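# Move the yellow sponge into the steel box on the workbench

## Task

Retrieve the yellow sponge from beneath the workbench and place it inside the steel box. The box must rest level on the workbench top with no part of it hanging past the edge. Sponge and box must stay in place without any robot holding them. No robot may topple or be left leaning. At the end, open the grippers and back the robots away.

## Robot and tools

TEAM. Two mobile robots share the scene. stretch is a Hello Robot Stretch 3 with one arm. rby is a Rainbow RB-Y1 with two arms, a head and a folding torso (the leg). Each robot reports its state in its own frames. Only camera images, lidar_m, wrist_depth_mm and head_depth_mm show where the robots are relative to each other. Pressing one robot hard against the other, or one rby arm against the other, fails the run. Once two robots touch, even a few more millimetres of driving is a hard press. If both robots carry one load, differences in their travel can tip one over.

execute_actions. Arguments: "actions", a list holding one action object or nothing (empty returns state and images only), and "cameras", a list of camera names (rby_head_camera, rby_left_wrist_camera, rby_right_wrist_camera, stretch_head_camera, stretch_nav_camera, stretch_wrist_camera). Omitted, null or ["all"] gives every camera; [] gives none. An action has keys "stretch" and/or "rby". All motions in it start together. A joint, base or robot left out may keep pushing toward its earlier target. An unknown key or an out-of-range value rejects the whole call and nothing moves. If a result reports a stop, later calls in the same reply are skipped.

stretch keys. "base" holds exactly one command. {"translate_m": d} is a straight drive by d metres from the current spot, -1 to 1, forward positive. {"rotate_rad": d} turns in place by d radians, -3.2 to 3.2, left (counter-clockwise seen from above) positive. It cannot move sideways. "joints" holds absolute targets: lift_m 0 to 1.1 (arm height); arm_m 0 to 0.52 (extension, toward the robot's right); wrist_yaw_rad -1.345 to 4.42 (0 along the arm, positive toward the front, 3.0 folded over the base); wrist_pitch_rad -1.57 to 0.451 (negative tips fingers down); wrist_roll_rad -2.911 to 2.911; gripper_m -0.089 to 0.179 (larger is wider; the real gap is smaller than the value); head_pan_rad -3.953 to 1.73 (-1.57 looks along the arm); head_tilt_rad -1.53 to 0.419 (negative down). "contact_limits": {"arm_m": effort percent, 1 to 100} halts the arm once its motor effort reaches that level. To move the gripper forward, drive the base.

rby keys. "base": one of {"translate_m": d}, -3 to 3 m, or {"rotate_rad": d}, -3.2 to 3.2 rad, both offsets with forward and left positive. "speeds" caps top speed for this action: translate_m 0.05 to 0.4 m/s, rotate_rad 0.1 to 1.509 rad/s. A base move needing over 8.667 s is refused. "min_time_s" 0.1 to 8 sets the shortest duration of its arm and head motions. "joints", absolute targets in rad or m: torso_squat_rad 0 to 1.2; torso_shift_rad -0.3 to 0.6; torso_pitch_rad -0.2 to 1.4 (positive bows); torso_yaw_rad -1.5 to 1.5; shoulder_pitch -2.356 to 2.356 (negative raises forward); left_shoulder_roll_rad 0 to 3.141 and right_shoulder_roll_rad -3.141 to 0 (away from the body); shoulder_yaw -2.094 to 2.094; elbow -2.617 to 0.01 (negative bends); forearm_roll -3.141 to 3.141; wrist_pitch -1.57 to 1.919; hand_roll -2.705 to 2.705; left_gripper_m and right_gripper_m 0 to 0.1 (pad opening); head_pan_rad -0.523 to 0.523; head_tilt_rad -0.35 to 1.57 (positive down). The torso also obeys combined limits: squat+shift <= 1.52; squat-shift+pitch <= 1.57; shift+0.5 pitch-0.4 squat <= 0.7; shift+0.3 pitch-0.5 squat <= 0.39.

Other tools. wait: {"seconds": 0 to 10}, lets the scene run and returns state and images. zoom_image: {"camera": name, "region": [x0, y0, x1, y1]} in pixels from the top-left of that camera's latest image, at most 504 by 504. finished_scene: {"scene": 1 or 2}, ends the scene permanently and reports success.

FRAMES. Each base frame sits on the floor between the drive wheels: x forward, y left, z up. Odometry is that frame at the scene start and counts wheel turns only, so slip looks like travel. stretch's hand_pose is the fingertip meeting point. rby's chest, left_hand and right_hand (pad midpoint, fingers along -z, closing along x) are in its base frame; hand positions get less accurate at long reach.

RESULTS. joint_positions gives current values. base_status and joint_status: done, off_target (stopped short, may still push), contact_stop, time_out, torque_fault, limit_stop_at_<name>, stopped_with_arm, not_followed. "joint command not followed" with a cause line means an rby arm check held back targets. on_its_own lists uncommanded items; "held at" is a held target, not a position. motor_effort is percent with the action's peak in brackets; readings carry bias and noise. lidar_m: 12 sectors of 30 degrees, first straight ahead, counter-clockwise, at 0.17 m height, "-" means nothing seen. wrist_depth_mm and head_depth_mm: 7x7 median depths. stretch adds turned_by_wheels, turned_by_imu and base_tilt (degrees, forward/right positive, offset up to about 4). The pictures line names images in order.

GRIPPING. stretch: command gripper_m below the object's width; release with at least 0.02 more than the touch value. rby: command at least 0.005 m below the width; off_target is then normal.

CAUTIONS. stretch: base fast only with lift_m below 0.30, arm_m below 0.03, wrist_yaw_rad above 2.54. Fold or unfold the wrist only with lift_m 0.32 to 0.95, wrist_pitch_rad -0.4, roll near 0. Pushing something rigid with the gripper above about 0.45 m, or driving while gripping something fixed, can tip it; if it leans, undo in small steps, free the gripper, lower lift to about 0.2. Stopped arm or lift goes slack. Wrist servos cut out for 10 s under hard load. rby: its base does not stop at furniture and its bent leg can protrude. Keep arm torques under the load limits (shoulders 60.9, elbows 31.3, wrist joints 21.7 N m) or rby halts 10 s. Each arm takes 3 kg; heavy loads far forward tip it. A stopped arm or torso may still push: back off arms first, then torso. Watch for MOTOR HOT warnings. Avoid drops, slams and hard pushes; loose objects may get nudged occasionally.

Each tool is called after ">>>" in YAML: its name, and indented under it one key for each argument.

## Session

>>> execute_actions:
  actions: []

Scene clock: 0.00 s.
stretch.base_odometry: x=+0.000 y=+0.000 heading=+0.000 (m, m, rad; stretch's odometry frame)
stretch.turned_by_wheels: +0.000 (rad since the last result)
stretch.turned_by_imu: +0.000 (rad since the last result)
stretch.base_tilt: forward=+0.6 right=+0.3 (deg)
stretch.lidar_m: 1.21 1.56 1.57 1.95 2.12 3.12 3.23 1.85 3.56 1.85 1.28 1.19
stretch.head_depth_mm: 1073 1079 1089 1087 1092 1098 1097 / 1136 1132 1131 1144 1143 1146 1144 / 1189 1183 1191 1197 1197 1206 1197 / 1241 1241 1236 1256 1264 1255 1270 / 1303 1319 1313 1318 1319 1329 1332 / 1387 1382 1380 1390 1389 1392 1406 / 1494 1479 1497 1501 1501 1455 1461
stretch.base_status: not commanded
stretch.joint_positions: lift_m=+0.397 arm_m=+0.000 wrist_yaw_rad=+3.124 wrist_pitch_rad=-0.554 wrist_roll_rad=+0.008 gripper_m=+0.037 head_pan_rad=-0.016 head_tilt_rad=-0.023
stretch.joint_status: not commanded
stretch.motor_effort: left_wheel=+0 right_wheel=+0 lift_m=+42 arm_m=+0 wrist_yaw_rad=+0 wrist_pitch_rad=+5 wrist_roll_rad=+0 gripper_m=+0 head_pan_rad=+0 head_tilt_rad=+4 (%)
stretch.hand_pose: x=-0.0176 y=+0.0605 z=+0.3799 quat_wxyz=(+0.200, +0.684, +0.187, +0.676) (m; stretch's base frame)
stretch.wrist_depth_mm: - - - - - - - / - - - - - - - / 864 923 - 948 978 - - / 728 745 773 782 799 812 859 / 632 650 682 675 693 704 716 / 548 563 - 570 620 606 601 / 500 - - - 526 533 539
rby.base_odometry: x=+0.000 y=+0.000 heading=+0.000 (m, m, rad; rby's odometry frame)
rby.base_status: not commanded
rby.joint_positions: torso_squat_rad=+0.350 torso_shift_rad=-0.001 torso_pitch_rad=+0.000 torso_yaw_rad=+0.000 left_shoulder_pitch_rad=+0.005 left_shoulder_roll_rad=+0.012 left_shoulder_yaw_rad=+0.039 left_elbow_rad=-0.305 left_forearm_roll_rad=+0.036 left_wrist_pitch_rad=+0.026 left_hand_roll_rad=-0.031 left_gripper_m=+0.099 right_shoulder_pitch_rad=-0.022 right_shoulder_roll_rad=-0.003 right_shoulder_yaw_rad=+0.031 right_elbow_rad=-0.184 right_forearm_roll_rad=+0.000 right_wrist_pitch_rad=-0.043 right_hand_roll_rad=+0.026 right_gripper_m=+0.100 head_pan_rad=+0.001 head_tilt_rad=+0.399
rby.joint_status: not commanded
rby.chest: x=-0.2286 y=-0.0011 z=+1.2475 quat_wxyz=(+1.000, +0.001, +0.000, +0.000) (m; rby's base frame)
rby.left_hand: x=-0.0911 y=+0.2348 z=+0.5761 quat_wxyz=(+0.990, +0.009, -0.136, +0.022) (m; rby's base frame)
rby.right_hand: x=-0.1136 y=-0.2187 z=+0.5714 quat_wxyz=(+0.992, +0.000, -0.124, +0.033) (m; rby's base frame)
pictures: rby_head_camera, rby_left_wrist_camera, rby_right_wrist_camera, stretch_head_camera (sideways: a quarter turn clockwise sets it upright), stretch_nav_camera (sideways: a quarter turn counterclockwise sets it upright), stretch_wrist_camera
Images, in order (width x height): rby_head_camera 896x504, rby_left_wrist_camera 644x364, rby_right_wrist_camera 644x364, stretch_head_camera 896x504, stretch_nav_camera 672x504, stretch_wrist_camera 644x364.

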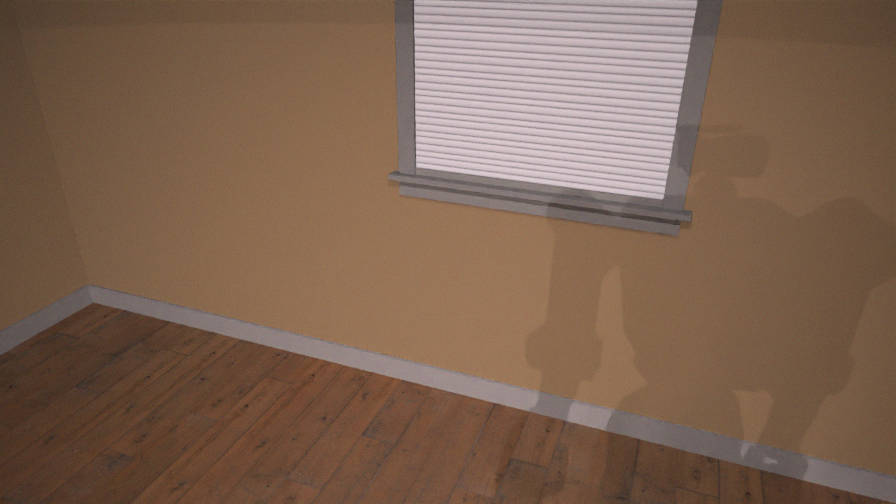

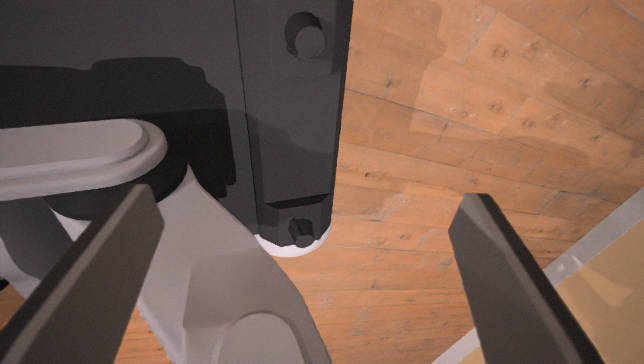

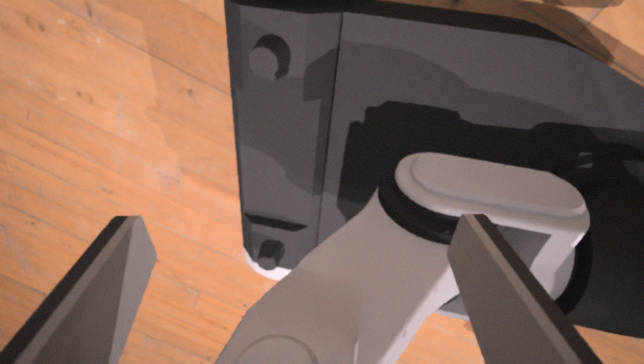

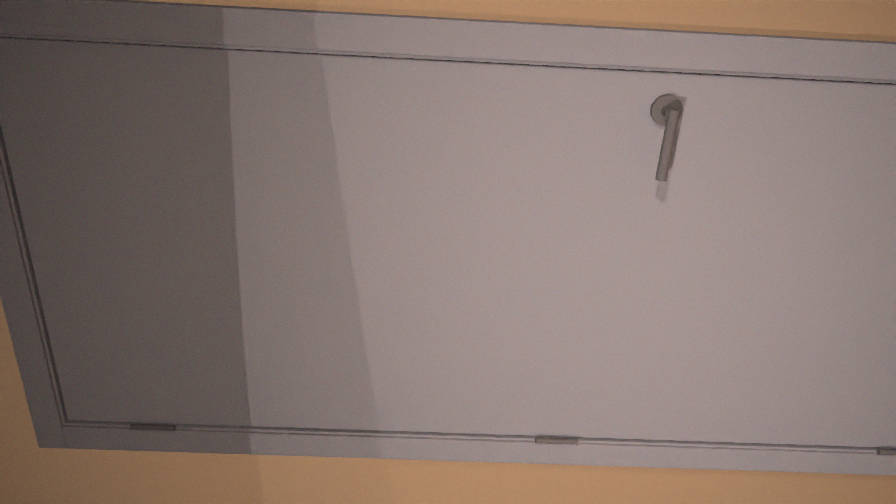

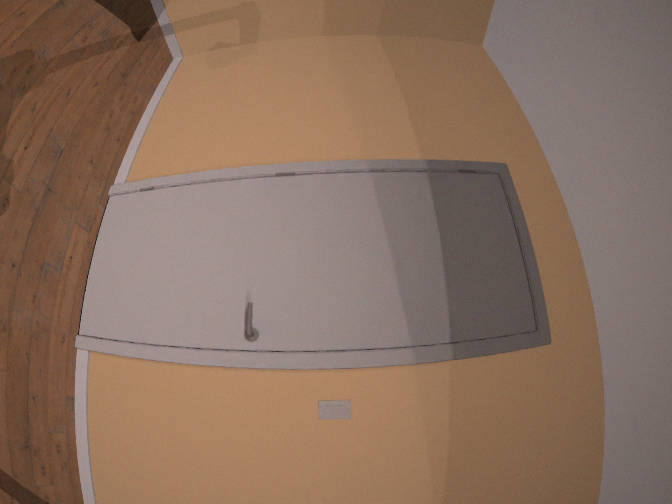

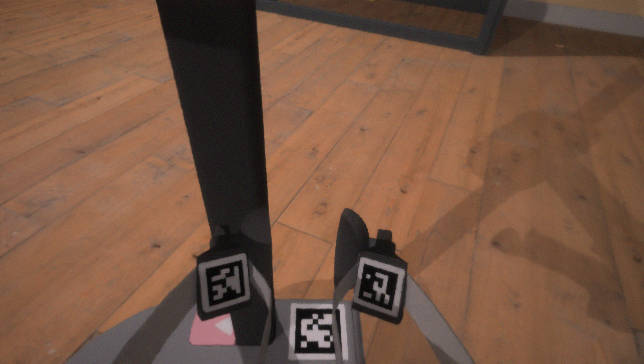

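Look behind stretch.

>>> execute_actions:
  actions:
    - {"stretch":{"joints":{"head_pan_rad":-3.0,"head_tilt_rad":-0.5}},"rby":{"base":{"rotate_rad":3.0}}}
  cameras: ["rby_head_camera","stretch_head_camera","stretch_nav_camera"]

Scene clock: 5.63 s.
stretch.base_odometry: x=+0.000 y=+0.000 heading=+0.000 (m, m, rad; stretch's odometry frame)
stretch.turned_by_wheels: +0.000 (rad since the last result)
stretch.turned_by_imu: +0.001 (rad since the last result)
stretch.base_tilt: forward=+0.6 right=+0.4 (deg)
stretch.lidar_m: 1.21 1.56 1.57 1.95 2.12 3.14 3.22 2.00 3.56 1.85 1.28 1.18
stretch.head_depth_mm: 3039 3121 3310 2797 2077 1639 1347 / 3257 3386 3548 2762 2035 1636 1335 / 3534 3755 3674 2743 2034 1617 1333 / 3724 3965 - 2692 1991 1605 1325 / 3904 - - 2673 2014 1608 1319 / - - - 2660 1971 1583 1317 / 3827 - - 2445 1985 1576 1300
stretch.base_status: not commanded
stretch.joint_positions: lift_m=+0.397 arm_m=+0.000 wrist_yaw_rad=+3.124 wrist_pitch_rad=-0.554 wrist_roll_rad=+0.008 gripper_m=+0.037 head_pan_rad=-2.993 head_tilt_rad=-0.494
stretch.joint_status: all done
stretch.motor_effort: left_wheel=+0(0) right_wheel=-1(0) lift_m=+41(42) arm_m=+0(1) wrist_yaw_rad=+0(0) wrist_pitch_rad=+4(5) wrist_roll_rad=+1(0) gripper_m=+0(0) head_pan_rad=-3(32) head_tilt_rad=-4(39) (%)
stretch.hand_pose: x=-0.0176 y=+0.0605 z=+0.3799 quat_wxyz=(+0.200, +0.684, +0.187, +0.676) (m; stretch's base frame)
stretch.wrist_depth_mm: - - - - - - - / - - - - - - - / 887 896 - 974 978 - - / 733 747 773 790 814 817 855 / 627 639 656 678 679 687 696 / 551 577 - 584 606 612 607 / 490 - - - 526 532 540
rby.base_odometry: x=+0.000 y=+0.000 heading=+2.999 (m, m, rad; rby's odometry frame)
rby.base_status: done
rby.joint_positions: torso_squat_rad=+0.350 torso_shift_rad=-0.001 torso_pitch_rad=+0.000 torso_yaw_rad=+0.000 left_shoulder_pitch_rad=+0.005 left_shoulder_roll_rad=+0.012 left_shoulder_yaw_rad=+0.039 left_elbow_rad=-0.305 left_forearm_roll_rad=+0.036 left_wrist_pitch_rad=+0.026 left_hand_roll_rad=-0.031 left_gripper_m=+0.099 right_shoulder_pitch_rad=-0.022 right_shoulder_roll_rad=-0.003 right_shoulder_yaw_rad=+0.031 right_elbow_rad=-0.184 right_forearm_roll_rad=+0.000 right_wrist_pitch_rad=-0.043 right_hand_roll_rad=+0.026 right_gripper_m=+0.100 head_pan_rad=+0.001 head_tilt_rad=+0.399
rby.joint_status: not commanded
rby.chest: x=-0.2287 y=-0.0012 z=+1.2475 quat_wxyz=(+1.000, +0.001, +0.000, +0.000) (m; rby's base frame)
rby.left_hand: x=-0.0911 y=+0.2348 z=+0.5761 quat_wxyz=(+0.990, +0.009, -0.136, +0.022) (m; rby's base frame)
rby.right_hand: x=-0.1136 y=-0.2187 z=+0.5714 quat_wxyz=(+0.992, +0.000, -0.124, +0.033) (m; rby's base frame)
pictures: rby_head_camera, stretch_head_camera (sideways: a quarter turn clockwise sets it upright), stretch_nav_camera (sideways: a quarter turn counterclockwise sets it upright)
Images, in order (width x height): rby_head_camera 896x504, stretch_head_camera 896x504, stretch_nav_camera 672x504.

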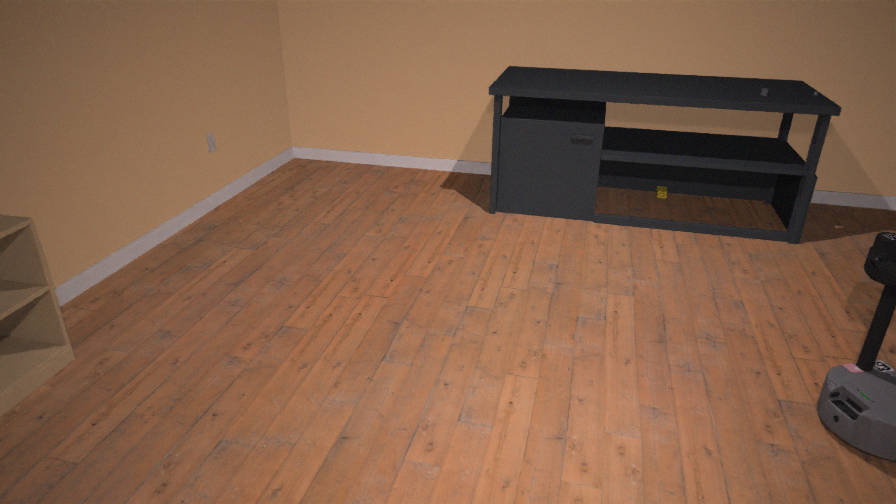

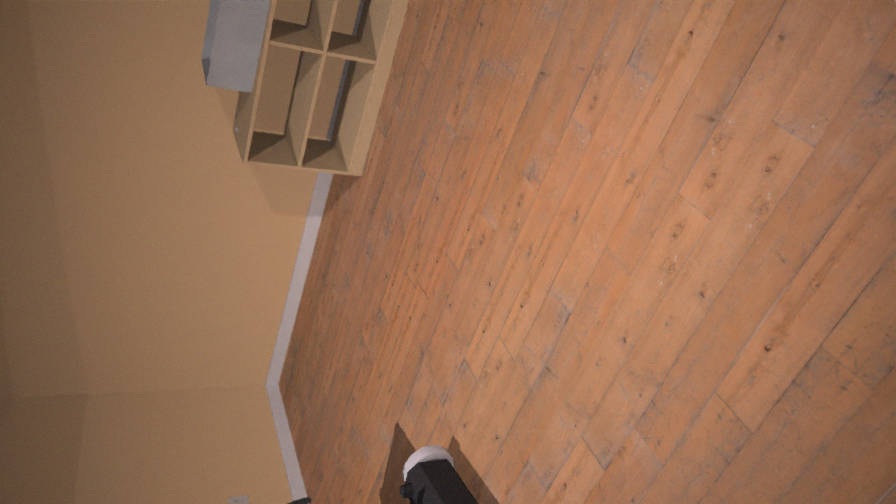

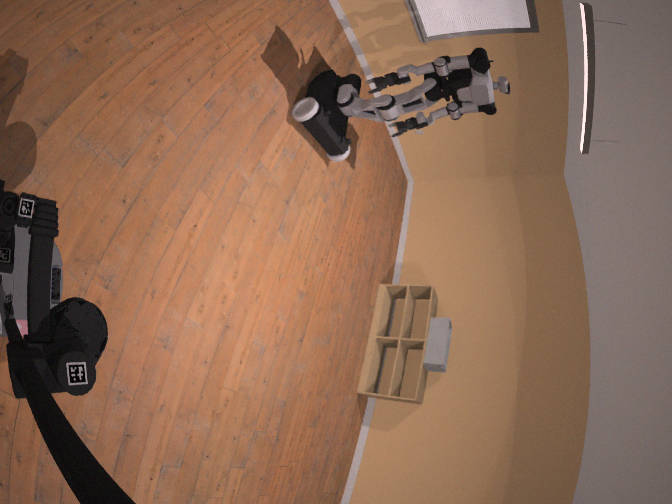

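>>> execute_actions:
  actions:
    - {"stretch":{"joints":{"head_pan_rad":1.7,"head_tilt_rad":-0.6}},"rby":{"base":{"rotate_rad":1.2},"joints":{"head_tilt_rad":0.2}}}
  cameras: ["rby_head_camera","stretch_head_camera","stretch_nav_camera"]

Scene clock: 9.77 s.
stretch.base_odometry: x=+0.000 y=+0.000 heading=+0.000 (m, m, rad; stretch's odometry frame)
stretch.turned_by_wheels: +0.000 (rad since the last result)
stretch.turned_by_imu: +0.001 (rad since the last result)
stretch.base_tilt: forward=+0.7 right=+0.3 (deg)
stretch.lidar_m: 1.21 1.55 1.57 1.95 2.12 3.11 3.22 1.92 1.93 1.86 1.28 1.18
stretch.head_depth_mm: 2006 2094 1968 2159 1832 1495 1262 / 2117 2081 2049 2232 1831 1497 1259 / 2248 2028 2234 2311 1799 1490 1257 / 2413 2161 2108 2211 1775 1470 1258 / 2562 2160 2170 2259 1772 1469 1247 / 2740 2235 2367 2242 1761 1452 1257 / 2985 3381 3093 2298 - - -
stretch.base_status: not commanded
stretch.joint_positions: lift_m=+0.397 arm_m=+0.000 wrist_yaw_rad=+3.124 wrist_pitch_rad=-0.554 wrist_roll_rad=+0.008 gripper_m=+0.037 head_pan_rad=+1.693 head_tilt_rad=-0.593
stretch.joint_status: all done
stretch.motor_effort: left_wheel=+0(0) right_wheel=-1(0) lift_m=+42(42) arm_m=+0(0) wrist_yaw_rad=+0(1) wrist_pitch_rad=+4(5) wrist_roll_rad=+0(0) gripper_m=+0(1) head_pan_rad=+3(32) head_tilt_rad=-4(20) (%)
stretch.hand_pose: x=-0.0176 y=+0.0605 z=+0.3799 quat_wxyz=(+0.200, +0.684, +0.187, +0.676) (m; stretch's base frame)
stretch.wrist_depth_mm: - - - - - - - / - - - - - - - / 871 905 - 942 964 - - / 756 756 778 785 783 851 832 / 630 653 665 671 695 694 699 / 549 561 - 584 602 607 620 / 494 - - - 526 534 535
rby.base_odometry: x=+0.000 y=+0.000 heading=-2.084 (m, m, rad; rby's odometry frame)
rby.base_status: done
rby.joint_positions: torso_squat_rad=+0.350 torso_shift_rad=-0.001 torso_pitch_rad=+0.000 torso_yaw_rad=+0.000 left_shoulder_pitch_rad=+0.005 left_shoulder_roll_rad=+0.012 left_shoulder_yaw_rad=+0.039 left_elbow_rad=-0.305 left_forearm_roll_rad=+0.036 left_wrist_pitch_rad=+0.026 left_hand_roll_rad=-0.031 left_gripper_m=+0.099 right_shoulder_pitch_rad=-0.022 right_shoulder_roll_rad=-0.003 right_shoulder_yaw_rad=+0.031 right_elbow_rad=-0.184 right_forearm_roll_rad=+0.000 right_wrist_pitch_rad=-0.043 right_hand_roll_rad=+0.026 right_gripper_m=+0.100 head_pan_rad=+0.001 head_tilt_rad=+0.200
rby.joint_status: all done
rby.chest: x=-0.2287 y=-0.0012 z=+1.2475 quat_wxyz=(+1.000, +0.001, +0.000, +0.000) (m; rby's base frame)
rby.left_hand: x=-0.0911 y=+0.2348 z=+0.5761 quat_wxyz=(+0.990, +0.009, -0.136, +0.022) (m; rby's base frame)
rby.right_hand: x=-0.1136 y=-0.2187 z=+0.5714 quat_wxyz=(+0.992, +0.000, -0.124, +0.033) (m; rby's base frame)
pictures: rby_head_camera, stretch_head_camera (sideways: a quarter turn clockwise sets it upright), stretch_nav_camera (sideways: a quarter turn counterclockwise sets it upright)
Images, in order (width x height): rby_head_camera 896x504, stretch_head_camera 896x504, stretch_nav_camera 672x504.

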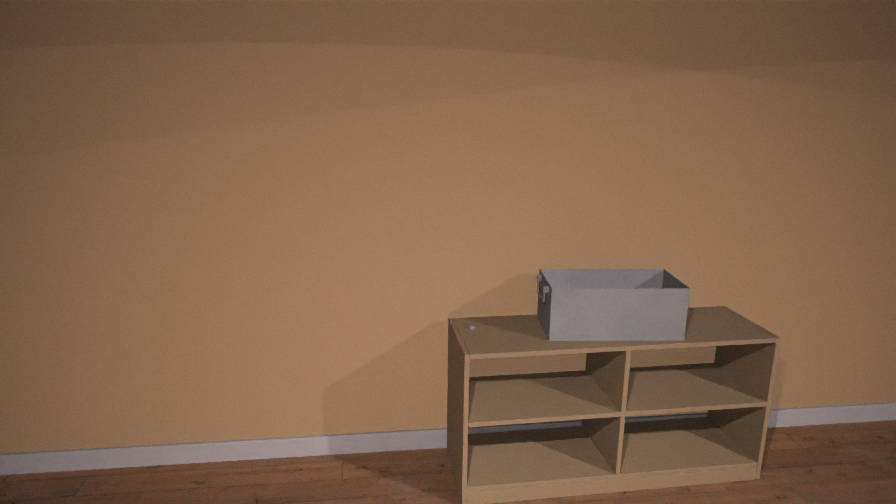

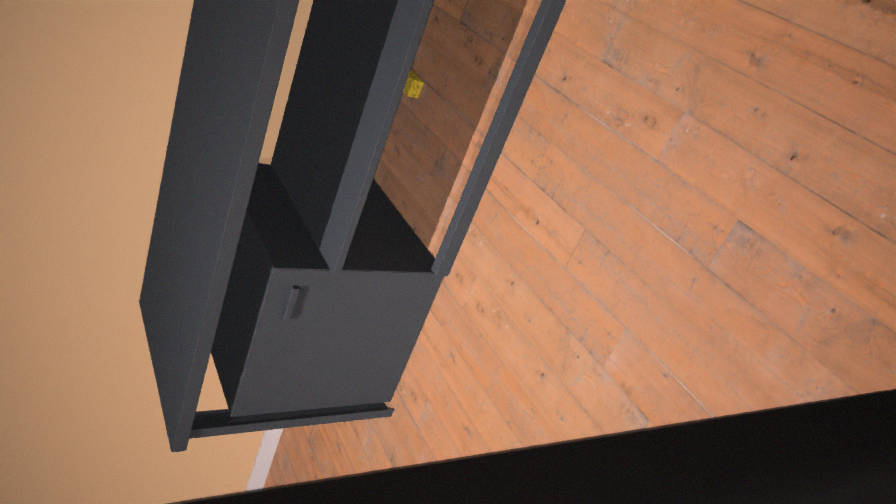

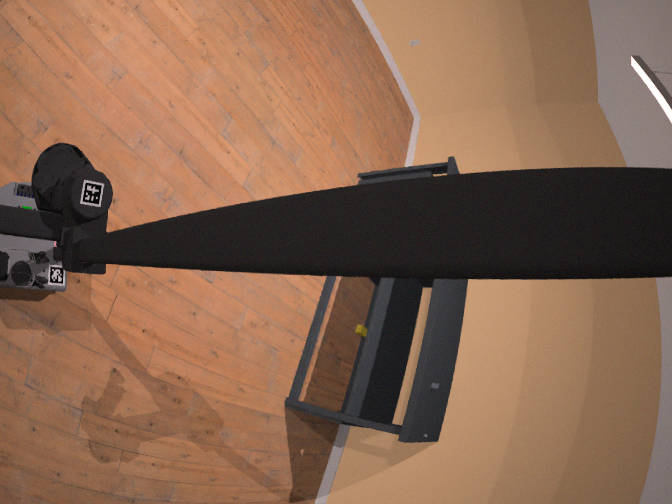

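>>> execute_actions:
  actions:
    - {"stretch":{"base":{"rotate_rad":1.22}},"rby":{"base":{"rotate_rad":-1.45}}}
  cameras: []

>>> execute_actions:
  actions:
    - {"stretch":{"base":{"translate_m":0.9}},"rby":{"base":{"translate_m":0.95}}}
  cameras: []

>>> execute_actions:
  actions:
    - {"stretch":{"base":{"rotate_rad":1.57},"joints":{"head_pan_rad":-1.57,"head_tilt_rad":-0.8}},"rby":{"base":{"rotate_rad":1.57},"joints":{"head_tilt_rad":0.4}}}
  cameras: ["rby_head_camera","stretch_head_camera","stretch_nav_camera"]

Scene clock: 15.67 s.
stretch.base_odometry: x=+0.000 y=+0.000 heading=+1.220 (m, m, rad; stretch's odometry frame)
stretch.turned_by_wheels: +1.220 (rad since the last result)
stretch.turned_by_imu: +1.205 (rad since the last result)
stretch.base_tilt: forward=+0.5 right=+0.2 (deg)
stretch.lidar_m: 1.56 1.95 3.51 3.11 3.69 2.05 3.57 1.58 1.23 1.18 1.27 1.88
stretch.head_depth_mm: 2886 3191 3324 2340 1817 1490 1266 / 2894 3193 3294 2341 1821 1505 1269 / 2992 3293 3165 2317 1804 1488 1254 / 2984 3224 3129 2297 1818 1478 1245 / 3017 3151 3094 2245 1794 1460 1245 / 3106 3391 3057 2233 1777 1472 1253 / 3226 3496 3051 2286 - - -
stretch.base_status: done
stretch.joint_positions: lift_m=+0.397 arm_m=+0.000 wrist_yaw_rad=+3.124 wrist_pitch_rad=-0.554 wrist_roll_rad=+0.008 gripper_m=+0.037 head_pan_rad=+1.693 head_tilt_rad=-0.593
stretch.joint_status: not commanded
stretch.motor_effort: left_wheel=-2(6) right_wheel=+2(6) lift_m=+42(42) arm_m=+0(1) wrist_yaw_rad=+0(1) wrist_pitch_rad=+5(4) wrist_roll_rad=+0(0) gripper_m=+0(0) head_pan_rad=+3(2) head_tilt_rad=-5(5) (%)
stretch.hand_pose: x=-0.0176 y=+0.0605 z=+0.3799 quat_wxyz=(+0.200, +0.684, +0.187, +0.676) (m; stretch's base frame)
stretch.wrist_depth_mm: - - - - - - - / - - - - - - - / 883 900 - 938 980 - - / 731 755 761 783 816 824 850 / 623 636 665 680 687 700 719 / 552 573 - 585 607 590 628 / 489 - - - 527 533 538
rby.base_odometry: x=+0.000 y=+0.000 heading=+2.749 (m, m, rad; rby's odometry frame)
rby.base_status: done
rby.joint_positions: torso_squat_rad=+0.350 torso_shift_rad=-0.001 torso_pitch_rad=+0.000 torso_yaw_rad=+0.000 left_shoulder_pitch_rad=+0.005 left_shoulder_roll_rad=+0.012 left_shoulder_yaw_rad=+0.039 left_elbow_rad=-0.305 left_forearm_roll_rad=+0.036 left_wrist_pitch_rad=+0.026 left_hand_roll_rad=-0.031 left_gripper_m=+0.099 right_shoulder_pitch_rad=-0.022 right_shoulder_roll_rad=-0.003 right_shoulder_yaw_rad=+0.031 right_elbow_rad=-0.184 right_forearm_roll_rad=+0.000 right_wrist_pitch_rad=-0.043 right_hand_roll_rad=+0.026 right_gripper_m=+0.100 head_pan_rad=+0.001 head_tilt_rad=+0.200
rby.joint_status: not commanded
rby.chest: x=-0.2287 y=-0.0011 z=+1.2475 quat_wxyz=(+1.000, +0.001, +0.000, +0.000) (m; rby's base frame)
rby.left_hand: x=-0.0911 y=+0.2348 z=+0.5761 quat_wxyz=(+0.990, +0.009, -0.136, +0.022) (m; rby's base frame)
rby.right_hand: x=-0.1136 y=-0.2187 z=+0.5714 quat_wxyz=(+0.992, +0.000, -0.124, +0.033) (m; rby's base frame)
pictures: none
No camera images: the call's "cameras" was empty. Leave "cameras" out to get every camera's image.

Scene clock: 25.83 s.
stretch.base_odometry: x=+0.309 y=+0.845 heading=+1.220 (m, m, rad; stretch's odometry frame)
stretch.turned_by_wheels: +0.000 (rad since the last result)
stretch.turned_by_imu: +0.004 (rad since the last result)
stretch.base_tilt: forward=+0.7 right=+0.3 (deg)
stretch.lidar_m: 0.68 1.34 1.25 3.38 3.25 1.95 3.82 1.68 1.29 1.26 1.37 0.70
stretch.head_depth_mm: 2800 3053 3193 2334 1841 1500 1265 / 2845 3158 3194 2321 1814 1497 1268 / 2929 3232 3223 2293 1809 1480 1247 / 3016 3292 3124 2288 1795 1483 1253 / 3073 3425 3131 2250 1804 1468 1248 / 3165 3289 3128 2236 1769 1472 1255 / 3127 3308 3071 2284 - - -
stretch.base_status: done
stretch.joint_positions: lift_m=+0.397 arm_m=+0.000 wrist_yaw_rad=+3.124 wrist_pitch_rad=-0.554 wrist_roll_rad=+0.008 gripper_m=+0.037 head_pan_rad=+1.693 head_tilt_rad=-0.593
stretch.joint_status: not commanded
stretch.motor_effort: left_wheel=-2(4) right_wheel=+2(6) lift_m=+42(42) arm_m=+0(1) wrist_yaw_rad=-1(1) wrist_pitch_rad=+5(5) wrist_roll_rad=+1(0) gripper_m=+0(0) head_pan_rad=+3(2) head_tilt_rad=-5(5) (%)
stretch.hand_pose: x=-0.0176 y=+0.0605 z=+0.3799 quat_wxyz=(+0.200, +0.684, +0.187, +0.676) (m; stretch's base frame)
stretch.wrist_depth_mm: - - - - - - - / - - - - - - - / 869 910 - 959 966 - - / 727 772 757 793 816 855 827 / 633 646 659 666 700 692 719 / 553 566 - 576 612 598 608 / 501 - - - 520 541 549
rby.base_odometry: x=-0.877 y=+0.364 heading=+2.749 (m, m, rad; rby's odometry frame)
rby.base_status: done
rby.joint_positions: torso_squat_rad=+0.350 torso_shift_rad=-0.001 torso_pitch_rad=+0.000 torso_yaw_rad=+0.000 left_shoulder_pitch_rad=+0.005 left_shoulder_roll_rad=+0.012 left_shoulder_yaw_rad=+0.039 left_elbow_rad=-0.305 left_forearm_roll_rad=+0.036 left_wrist_pitch_rad=+0.026 left_hand_roll_rad=-0.031 left_gripper_m=+0.099 right_shoulder_pitch_rad=-0.022 right_shoulder_roll_rad=-0.003 right_shoulder_yaw_rad=+0.031 right_elbow_rad=-0.184 right_forearm_roll_rad=+0.000 right_wrist_pitch_rad=-0.043 right_hand_roll_rad=+0.026 right_gripper_m=+0.100 head_pan_rad=+0.001 head_tilt_rad=+0.200
rby.joint_status: not commanded
rby.chest: x=-0.2286 y=-0.0011 z=+1.2475 quat_wxyz=(+1.000, +0.001, +0.000, +0.000) (m; rby's base frame)
rby.left_hand: x=-0.0911 y=+0.2348 z=+0.5761 quat_wxyz=(+0.990, +0.009, -0.136, +0.022) (m; rby's base frame)
rby.right_hand: x=-0.1136 y=-0.2187 z=+0.5714 quat_wxyz=(+0.992, +0.000, -0.124, +0.033) (m; rby's base frame)
pictures: none
No camera images: the call's "cameras" was empty. Leave "cameras" out to get every camera's image.

Scene clock: 29.83 s.
stretch.base_odometry: x=+0.309 y=+0.845 heading=+2.790 (m, m, rad; stretch's odometry frame)
stretch.turned_by_wheels: +1.570 (rad since the last result)
stretch.turned_by_imu: +1.551 (rad since the last result)
stretch.base_tilt: forward=+0.5 right=+0.3 (deg)
stretch.lidar_m: 3.38 3.26 1.78 4.00 1.71 1.29 1.26 1.35 1.46 0.68 1.36 1.25
stretch.head_depth_mm: 1214 1379 1605 1757 1533 1322 1169 / 1234 1232 896 1729 1535 1323 1163 / 1247 1113 857 1148 1139 1307 1158 / 1264 1104 850 1163 1447 1314 1155 / 1275 1089 843 1190 1482 1300 1157 / 1292 1078 839 1177 1464 1298 1150 / 1278 1069 837 1177 1463 1292 1145
stretch.base_status: done
stretch.joint_positions: lift_m=+0.397 arm_m=+0.000 wrist_yaw_rad=+3.124 wrist_pitch_rad=-0.554 wrist_roll_rad=+0.008 gripper_m=+0.037 head_pan_rad=-1.563 head_tilt_rad=-0.790
stretch.joint_status: all done
stretch.motor_effort: left_wheel=-2(6) right_wheel=+2(6) lift_m=+42(42) arm_m=-1(0) wrist_yaw_rad=-1(1) wrist_pitch_rad=+5(5) wrist_roll_rad=+0(0) gripper_m=+1(1) head_pan_rad=-2(32) head_tilt_rad=-7(32) (%)
stretch.hand_pose: x=-0.0176 y=+0.0604 z=+0.3799 quat_wxyz=(+0.200, +0.684, +0.187, +0.676) (m; stretch's base frame)
stretch.wrist_depth_mm: - - - - - - - / - - - - - - - / 878 903 - 928 996 - - / 741 763 752 794 795 836 865 / 633 638 665 682 690 705 705 / 554 574 - 588 614 602 630 / 495 - - - 518 533 543
rby.base_odometry: x=-0.877 y=+0.364 heading=-1.965 (m, m, rad; rby's odometry frame)
rby.base_status: done
rby.joint_positions: torso_squat_rad=+0.350 torso_shift_rad=-0.001 torso_pitch_rad=+0.000 torso_yaw_rad=+0.000 left_shoulder_pitch_rad=+0.005 left_shoulder_roll_rad=+0.012 left_shoulder_yaw_rad=+0.039 left_elbow_rad=-0.305 left_forearm_roll_rad=+0.036 left_wrist_pitch_rad=+0.026 left_hand_roll_rad=-0.031 left_gripper_m=+0.099 right_shoulder_pitch_rad=-0.022 right_shoulder_roll_rad=-0.003 right_shoulder_yaw_rad=+0.031 right_elbow_rad=-0.184 right_forearm_roll_rad=+0.000 right_wrist_pitch_rad=-0.043 right_hand_roll_rad=+0.026 right_gripper_m=+0.100 head_pan_rad=+0.001 head_tilt_rad=+0.400
rby.joint_status: all done
rby.chest: x=-0.2286 y=-0.0012 z=+1.2475 quat_wxyz=(+1.000, +0.001, +0.000, +0.000) (m; rby's base frame)
rby.left_hand: x=-0.0911 y=+0.2348 z=+0.5761 quat_wxyz=(+0.990, +0.009, -0.136, +0.022) (m; rby's base frame)
rby.right_hand: x=-0.1136 y=-0.2187 z=+0.5714 quat_wxyz=(+0.992, +0.000, -0.124, +0.033) (m; rby's base frame)
pictures: rby_head_camera, stretch_head_camera (sideways: a quarter turn clockwise sets it upright), stretch_nav_camera (sideways: a quarter turn counterclockwise sets it upright)
Images, in order (width x height): rby_head_camera 896x504, stretch_head_camera 896x504, stretch_nav_camera 672x504.

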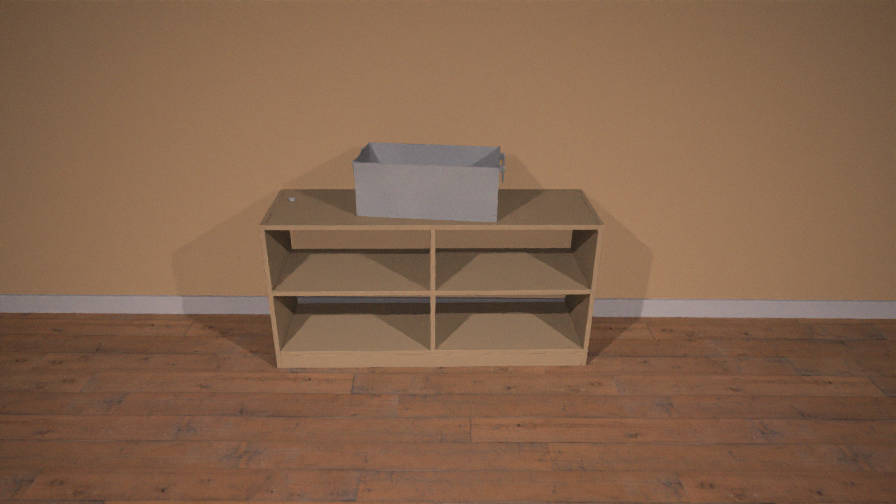

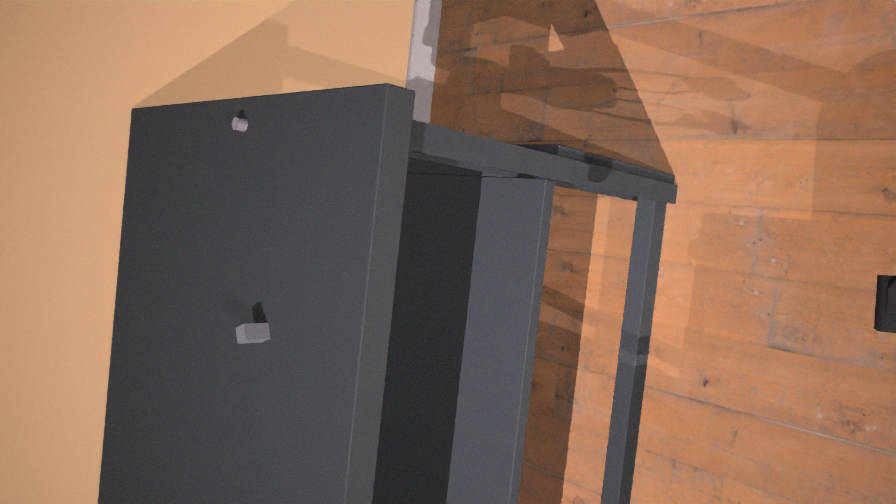

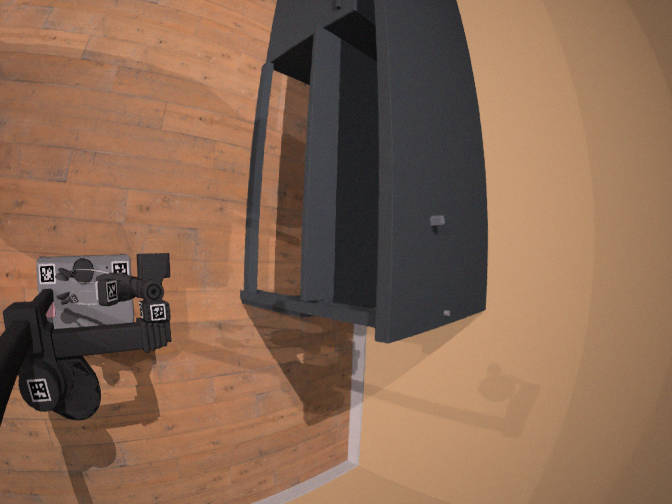

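>>> execute_actions:
  actions:
    - {"stretch":{"base":{"translate_m":0.45},"joints":{"head_pan_rad":-1.57,"head_tilt_rad":-0.9}},"rby":{"base":{"translate_m":1.5},"joints":{"head_tilt_rad":0.6,"left_shoulder_pitch_rad":-0.9,"left_elbow_rad":-0.9,"left_wrist_pitch_rad":1.8,"left_hand_roll_rad":1.57,"left_shoulder_roll_rad":0.05,"right_shoulder_pitch_rad":-0.9,"right_elbow_rad":-0.9,"right_wrist_pitch_rad":1.8,"right_hand_roll_rad":1.57}}}
  cameras: []

>>> execute_actions:
  actions:
    - {"stretch":{"joints":{"wrist_yaw_rad":0,"wrist_pitch_rad":-0.4,"gripper_m":0.15}}}
  cameras: ["rby_head_camera","stretch_head_camera","stretch_wrist_camera"]

Scene clock: 36.57 s.
stretch.base_odometry: x=-0.113 y=+1.000 heading=+2.789 (m, m, rad; stretch's odometry frame)
stretch.turned_by_wheels: +0.000 (rad since the last result)
stretch.turned_by_imu: +0.002 (rad since the last result)
stretch.base_tilt: forward=+0.7 right=+0.4 (deg)
stretch.lidar_m: 2.93 2.31 2.44 4.43 2.30 1.74 1.70 1.83 0.88 1.40 0.94 1.13
stretch.head_depth_mm: 1193 924 822 1135 1403 1278 1147 / 1174 916 817 1152 1400 1271 1149 / 1162 910 1200 1153 1400 1261 1172 / 1148 905 1192 1164 1401 1270 1185 / 1139 893 1196 1163 1401 1259 1129 / 1129 888 1214 1518 1398 1243 1124 / 1123 886 1192 1446 1402 1237 1112
stretch.base_status: done
stretch.joint_positions: lift_m=+0.397 arm_m=+0.000 wrist_yaw_rad=+3.124 wrist_pitch_rad=-0.554 wrist_roll_rad=+0.008 gripper_m=+0.037 head_pan_rad=-1.563 head_tilt_rad=-0.889
stretch.joint_status: all done
stretch.motor_effort: left_wheel=-2(2) right_wheel=+1(6) lift_m=+41(42) arm_m=-1(0) wrist_yaw_rad=-1(0) wrist_pitch_rad=+4(5) wrist_roll_rad=+0(0) gripper_m=+0(0) head_pan_rad=-2(0) head_tilt_rad=-7(23) (%)
stretch.hand_pose: x=-0.0176 y=+0.0604 z=+0.3799 quat_wxyz=(+0.200, +0.684, +0.187, +0.676) (m; stretch's base frame)
stretch.wrist_depth_mm: - - - - - - - / - - - - - - - / 869 909 - 980 985 - - / 728 770 771 782 818 814 836 / 632 628 662 671 692 709 728 / 562 568 - 582 622 602 615 / 498 - - - 520 531 549
rby.base_odometry: x=-1.453 y=-1.021 heading=-1.965 (m, m, rad; rby's odometry frame)
rby.base_status: done
rby.joint_positions: torso_squat_rad=+0.350 torso_shift_rad=-0.001 torso_pitch_rad=+0.000 torso_yaw_rad=+0.000 left_shoulder_pitch_rad=-0.900 left_shoulder_roll_rad=+0.050 left_shoulder_yaw_rad=+0.039 left_elbow_rad=-0.900 left_forearm_roll_rad=+0.036 left_wrist_pitch_rad=+1.800 left_hand_roll_rad=+1.570 left_gripper_m=+0.099 right_shoulder_pitch_rad=-0.900 right_shoulder_roll_rad=-0.003 right_shoulder_yaw_rad=+0.031 right_elbow_rad=-0.900 right_forearm_roll_rad=+0.000 right_wrist_pitch_rad=+1.800 right_hand_roll_rad=+1.570 right_gripper_m=+0.100 head_pan_rad=+0.001 head_tilt_rad=+0.600
rby.joint_status: all done
rby.chest: x=-0.2286 y=-0.0011 z=+1.2475 quat_wxyz=(+1.000, +0.001, +0.000, +0.000) (m; rby's base frame)
rby.left_hand: x=+0.2410 y=+0.1598 z=+0.9534 quat_wxyz=(+0.777, +0.051, -0.018, +0.627) (m; rby's base frame)
rby.right_hand: x=+0.2351 y=-0.1397 z=+0.9494 quat_wxyz=(+0.597, -0.039, +0.070, +0.798) (m; rby's base frame)
pictures: none
No camera images: the call's "cameras" was empty. Leave "cameras" out to get every camera's image.

Scene clock: 39.13 s.
stretch.base_odometry: x=-0.113 y=+1.000 heading=+2.789 (m, m, rad; stretch's odometry frame)
stretch.turned_by_wheels: +0.000 (rad since the last result)
stretch.turned_by_imu: +0.000 (rad since the last result)
stretch.base_tilt: forward=+0.5 right=+0.4 (deg)
stretch.lidar_m: 2.93 2.31 2.44 4.43 2.30 1.75 1.71 1.83 0.88 1.40 0.94 1.13
stretch.head_depth_mm: 1189 924 824 1136 1388 1279 1149 / 1184 924 814 1159 1403 1272 1147 / 1166 909 1209 1146 1409 1267 1176 / 1149 902 1194 1168 1408 1288 - / 1142 898 1192 1158 1405 1243 1131 / 1129 892 1211 1531 1418 1239 1129 / 1125 885 1204 1441 1398 1244 1117
stretch.base_status: not commanded
stretch.joint_positions: lift_m=+0.397 arm_m=+0.000 wrist_yaw_rad=+0.003 wrist_pitch_rad=-0.420 wrist_roll_rad=+0.008 gripper_m=+0.150 head_pan_rad=-1.563 head_tilt_rad=-0.889
stretch.joint_status: all done
stretch.motor_effort: left_wheel=-2(2) right_wheel=+1(1) lift_m=+42(42) arm_m=+0(0) wrist_yaw_rad=-4(4) wrist_pitch_rad=+7(7) wrist_roll_rad=+0(0) gripper_m=+0(94) head_pan_rad=-3(3) head_tilt_rad=-8(8) (%)
stretch.hand_pose: x=-0.0209 y=-0.3689 z=+0.4087 quat_wxyz=(+0.689, +0.148, -0.694, -0.147) (m; stretch's base frame)
stretch.wrist_depth_mm: 491 527 556 625 683 764 - / 676 939 - - 467 490 464 / 686 - - - - - 734 / 694 886 937 952 - 965 728 / 697 731 778 783 804 859 675 / 641 638 664 663 670 - 661 / 537 569 563 569 587 584 612
rby.base_odometry: x=-1.453 y=-1.021 heading=-1.965 (m, m, rad; rby's odometry frame)
rby.base_status: not commanded
rby.joint_positions: torso_squat_rad=+0.350 torso_shift_rad=-0.001 torso_pitch_rad=+0.000 torso_yaw_rad=+0.000 left_shoulder_pitch_rad=-0.900 left_shoulder_roll_rad=+0.050 left_shoulder_yaw_rad=+0.039 left_elbow_rad=-0.900 left_forearm_roll_rad=+0.036 left_wrist_pitch_rad=+1.800 left_hand_roll_rad=+1.570 left_gripper_m=+0.099 right_shoulder_pitch_rad=-0.900 right_shoulder_roll_rad=-0.003 right_shoulder_yaw_rad=+0.031 right_elbow_rad=-0.900 right_forearm_roll_rad=+0.000 right_wrist_pitch_rad=+1.800 right_hand_roll_rad=+1.570 right_gripper_m=+0.100 head_pan_rad=+0.001 head_tilt_rad=+0.600
rby.joint_status: not commanded
rby.chest: x=-0.2286 y=-0.0011 z=+1.2475 quat_wxyz=(+1.000, +0.001, +0.000, +0.000) (m; rby's base frame)
rby.left_hand: x=+0.2410 y=+0.1598 z=+0.9534 quat_wxyz=(+0.777, +0.051, -0.018, +0.627) (m; rby's base frame)
rby.right_hand: x=+0.2351 y=-0.1397 z=+0.9494 quat_wxyz=(+0.597, -0.039, +0.070, +0.798) (m; rby's base frame)
pictures: rby_head_camera, stretch_head_camera (sideways: a quarter turn clockwise sets it upright), stretch_wrist_camera
Images, in order (width x height): rby_head_camera 896x504, stretch_head_camera 896x504, stretch_wrist_camera 644x364.

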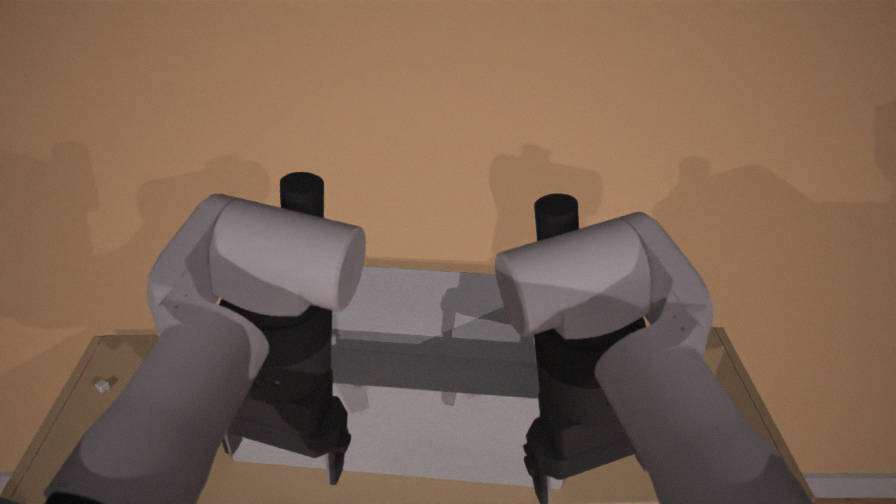

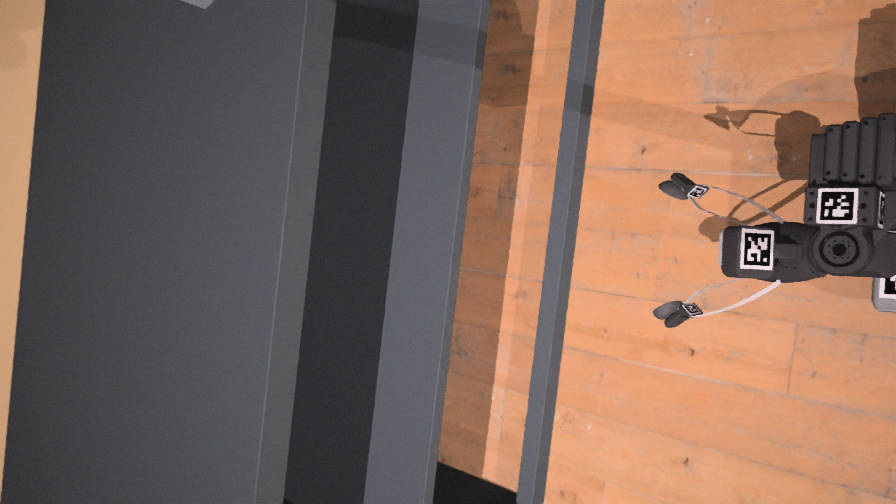

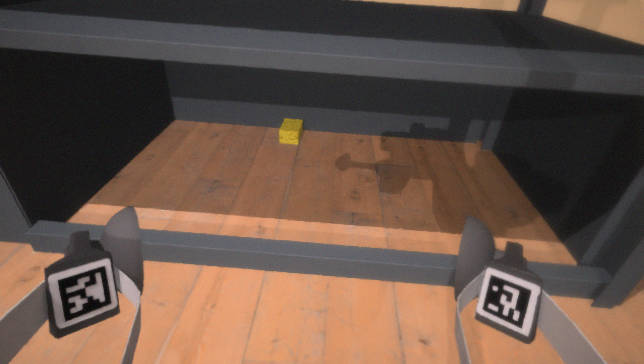

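>>> execute_actions:
  actions:
    - {"stretch":{"base":{"translate_m":-0.3},"joints":{"lift_m":0.12}},"rby":{"joints":{"left_shoulder_roll_rad":0.3,"right_shoulder_roll_rad":-0.3,"head_tilt_rad":0.9}}}
  cameras: []

>>> execute_actions:
  actions:
    - {"stretch":{"base":{"rotate_rad":-0.5}}}
  cameras: ["rby_head_camera","rby_left_wrist_camera","rby_right_wrist_camera","stretch_nav_camera","stretch_wrist_camera"]

Scene clock: 44.73 s.
stretch.base_odometry: x=+0.169 y=+0.897 heading=+2.789 (m, m, rad; stretch's odometry frame)
stretch.turned_by_wheels: +0.000 (rad since the last result)
stretch.turned_by_imu: +0.000 (rad since the last result)
stretch.base_tilt: forward=+0.4 right=+0.3 (deg)
stretch.lidar_m: 3.24 2.54 4.57 4.44 1.91 1.44 1.41 1.52 0.72 1.35 1.16 1.14
stretch.head_depth_mm: 1183 929 799 1226 1453 1269 1136 / 1178 920 816 1129 1383 1269 1137 / 1171 910 813 1153 1409 1265 1144 / 1155 899 811 1145 1389 1259 1158 / 1143 897 1193 1159 1397 1248 1122 / 1128 891 1183 1157 1395 1252 1115 / 1127 886 1207 1516 1400 1249 1107
stretch.base_status: done
stretch.joint_positions: lift_m=+0.120 arm_m=+0.000 wrist_yaw_rad=+0.002 wrist_pitch_rad=-0.419 wrist_roll_rad=+0.008 gripper_m=+0.150 head_pan_rad=-1.563 head_tilt_rad=-0.889
stretch.joint_status: all done
stretch.motor_effort: left_wheel=-2(6) right_wheel=+2(4) lift_m=+31(35) arm_m=+0(0) wrist_yaw_rad=-2(3) wrist_pitch_rad=+7(7) wrist_roll_rad=+1(0) gripper_m=+0(0) head_pan_rad=-3(3) head_tilt_rad=-7(7) (%)
stretch.hand_pose: x=-0.0210 y=-0.3690 z=+0.1327 quat_wxyz=(+0.689, +0.148, -0.694, -0.147) (m; stretch's base frame)
stretch.wrist_depth_mm: 987 - - - - 537 - / 755 800 830 854 868 487 964 / 503 500 514 505 504 492 665 / 426 446 448 462 484 489 505 / 359 367 361 377 383 408 407 / - 305 310 320 324 - 336 / 256 265 272 273 277 276 292
rby.base_odometry: x=-1.453 y=-1.021 heading=-1.965 (m, m, rad; rby's odometry frame)
rby.base_status: not commanded
rby.joint_positions: torso_squat_rad=+0.350 torso_shift_rad=-0.001 torso_pitch_rad=+0.000 torso_yaw_rad=+0.000 left_shoulder_pitch_rad=-0.900 left_shoulder_roll_rad=+0.300 left_shoulder_yaw_rad=+0.039 left_elbow_rad=-0.900 left_forearm_roll_rad=+0.036 left_wrist_pitch_rad=+1.800 left_hand_roll_rad=+1.570 left_gripper_m=+0.099 right_shoulder_pitch_rad=-0.900 right_shoulder_roll_rad=-0.300 right_shoulder_yaw_rad=+0.031 right_elbow_rad=-0.900 right_forearm_roll_rad=+0.000 right_wrist_pitch_rad=+1.800 right_hand_roll_rad=+1.570 right_gripper_m=+0.100 head_pan_rad=+0.001 head_tilt_rad=+0.900
rby.joint_status: all done
rby.chest: x=-0.2286 y=-0.0012 z=+1.2475 quat_wxyz=(+1.000, +0.001, +0.000, +0.000) (m; rby's base frame)
rby.left_hand: x=+0.2626 y=+0.3046 z=+0.9880 quat_wxyz=(+0.709, +0.091, -0.088, +0.694) (m; rby's base frame)
rby.right_hand: x=+0.2627 y=-0.3115 z=+0.9882 quat_wxyz=(+0.677, -0.117, +0.123, +0.716) (m; rby's base frame)
pictures: none
No camera images: the call's "cameras" was empty. Leave "cameras" out to get every camera's image.

Scene clock: 46.47 s.
stretch.base_odometry: x=+0.169 y=+0.897 heading=+2.290 (m, m, rad; stretch's odometry frame)
stretch.turned_by_wheels: -0.500 (rad since the last result)
stretch.turned_by_imu: -0.494 (rad since the last result)
stretch.base_tilt: forward=+0.6 right=+0.4 (deg)
stretch.lidar_m: 1.14 3.23 2.53 4.52 4.12 1.86 1.43 1.40 1.53 0.72 1.38 1.14
stretch.head_depth_mm: 1614 1919 1977 1661 1445 1273 1146 / 1553 1821 1953 1646 1432 1266 1142 / 1482 1747 1930 1659 1433 1259 1151 / 1428 1617 1837 1613 1406 1266 1156 / 1358 896 937 1135 1387 1257 1122 / 1131 892 795 1133 1389 1247 1118 / 1121 886 775 1102 1400 1239 1112
stretch.base_status: done
stretch.joint_positions: lift_m=+0.120 arm_m=+0.000 wrist_yaw_rad=+0.002 wrist_pitch_rad=-0.419 wrist_roll_rad=+0.008 gripper_m=+0.150 head_pan_rad=-1.563 head_tilt_rad=-0.889
stretch.joint_status: not commanded
stretch.motor_effort: left_wheel=+2(5) right_wheel=-3(6) lift_m=+30(31) arm_m=-1(0) wrist_yaw_rad=-2(2) wrist_pitch_rad=+7(7) wrist_roll_rad=+0(0) gripper_m=-1(0) head_pan_rad=-2(3) head_tilt_rad=-8(7) (%)
stretch.hand_pose: x=-0.0211 y=-0.3690 z=+0.1327 quat_wxyz=(+0.689, +0.148, -0.694, -0.147) (m; stretch's base frame)
stretch.wrist_depth_mm: 883 945 490 - - - - / 734 771 530 886 917 956 - / 439 481 518 599 623 640 659 / 424 439 447 460 473 492 512 / 362 367 367 377 384 405 405 / - 307 311 317 320 - 341 / 255 264 270 275 280 276 292
rby.base_odometry: x=-1.453 y=-1.021 heading=-1.965 (m, m, rad; rby's odometry frame)
rby.base_status: not commanded
rby.joint_positions: torso_squat_rad=+0.350 torso_shift_rad=-0.001 torso_pitch_rad=+0.000 torso_yaw_rad=+0.000 left_shoulder_pitch_rad=-0.900 left_shoulder_roll_rad=+0.300 left_shoulder_yaw_rad=+0.039 left_elbow_rad=-0.900 left_forearm_roll_rad=+0.036 left_wrist_pitch_rad=+1.800 left_hand_roll_rad=+1.570 left_gripper_m=+0.099 right_shoulder_pitch_rad=-0.900 right_shoulder_roll_rad=-0.300 right_shoulder_yaw_rad=+0.031 right_elbow_rad=-0.900 right_forearm_roll_rad=+0.000 right_wrist_pitch_rad=+1.800 right_hand_roll_rad=+1.570 right_gripper_m=+0.100 head_pan_rad=+0.001 head_tilt_rad=+0.900
rby.joint_status: not commanded
rby.chest: x=-0.2286 y=-0.0012 z=+1.2475 quat_wxyz=(+1.000, +0.001, +0.000, +0.000) (m; rby's base frame)
rby.left_hand: x=+0.2626 y=+0.3046 z=+0.9880 quat_wxyz=(+0.709, +0.091, -0.088, +0.694) (m; rby's base frame)
rby.right_hand: x=+0.2627 y=-0.3115 z=+0.9882 quat_wxyz=(+0.677, -0.117, +0.123, +0.716) (m; rby's base frame)
pictures: rby_head_camera, rby_left_wrist_camera, rby_right_wrist_camera, stretch_nav_camera (sideways: a quarter turn counterclockwise sets it upright), stretch_wrist_camera
Images, in order (width x height): rby_head_camera 896x504, rby_left_wrist_camera 644x364, rby_right_wrist_camera 644x364, stretch_nav_camera 672x504, stretch_wrist_camera 644x364.

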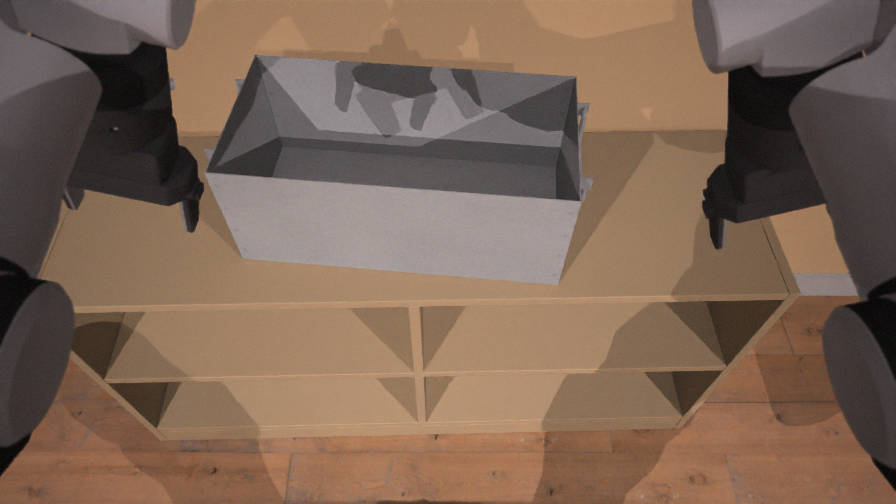

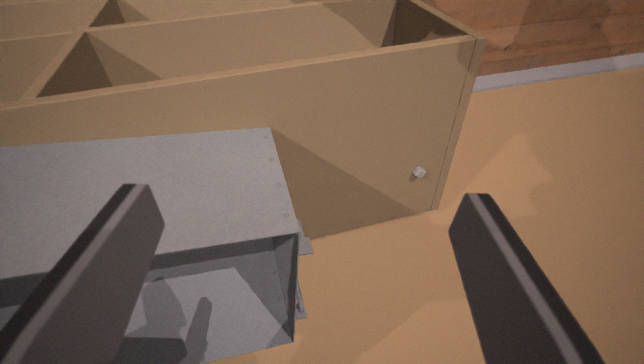

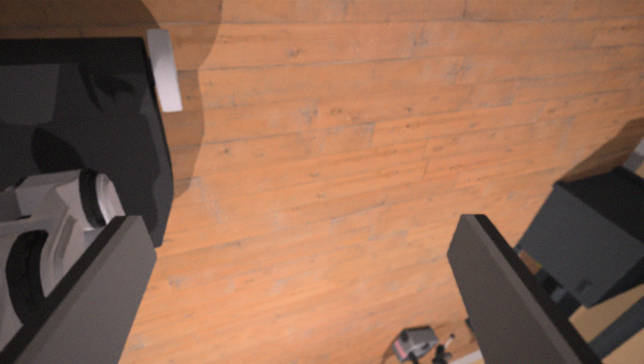

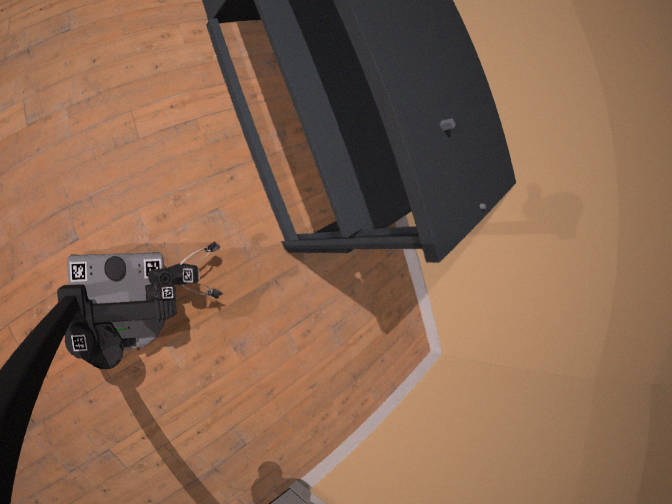

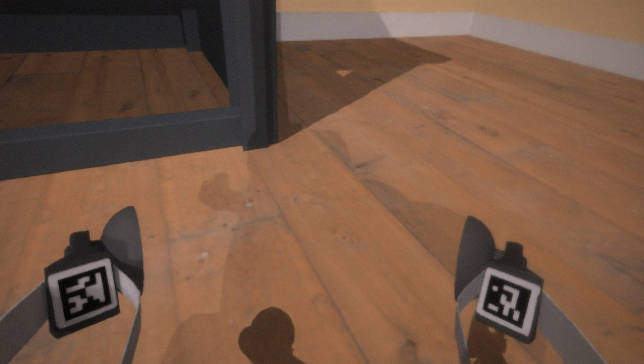

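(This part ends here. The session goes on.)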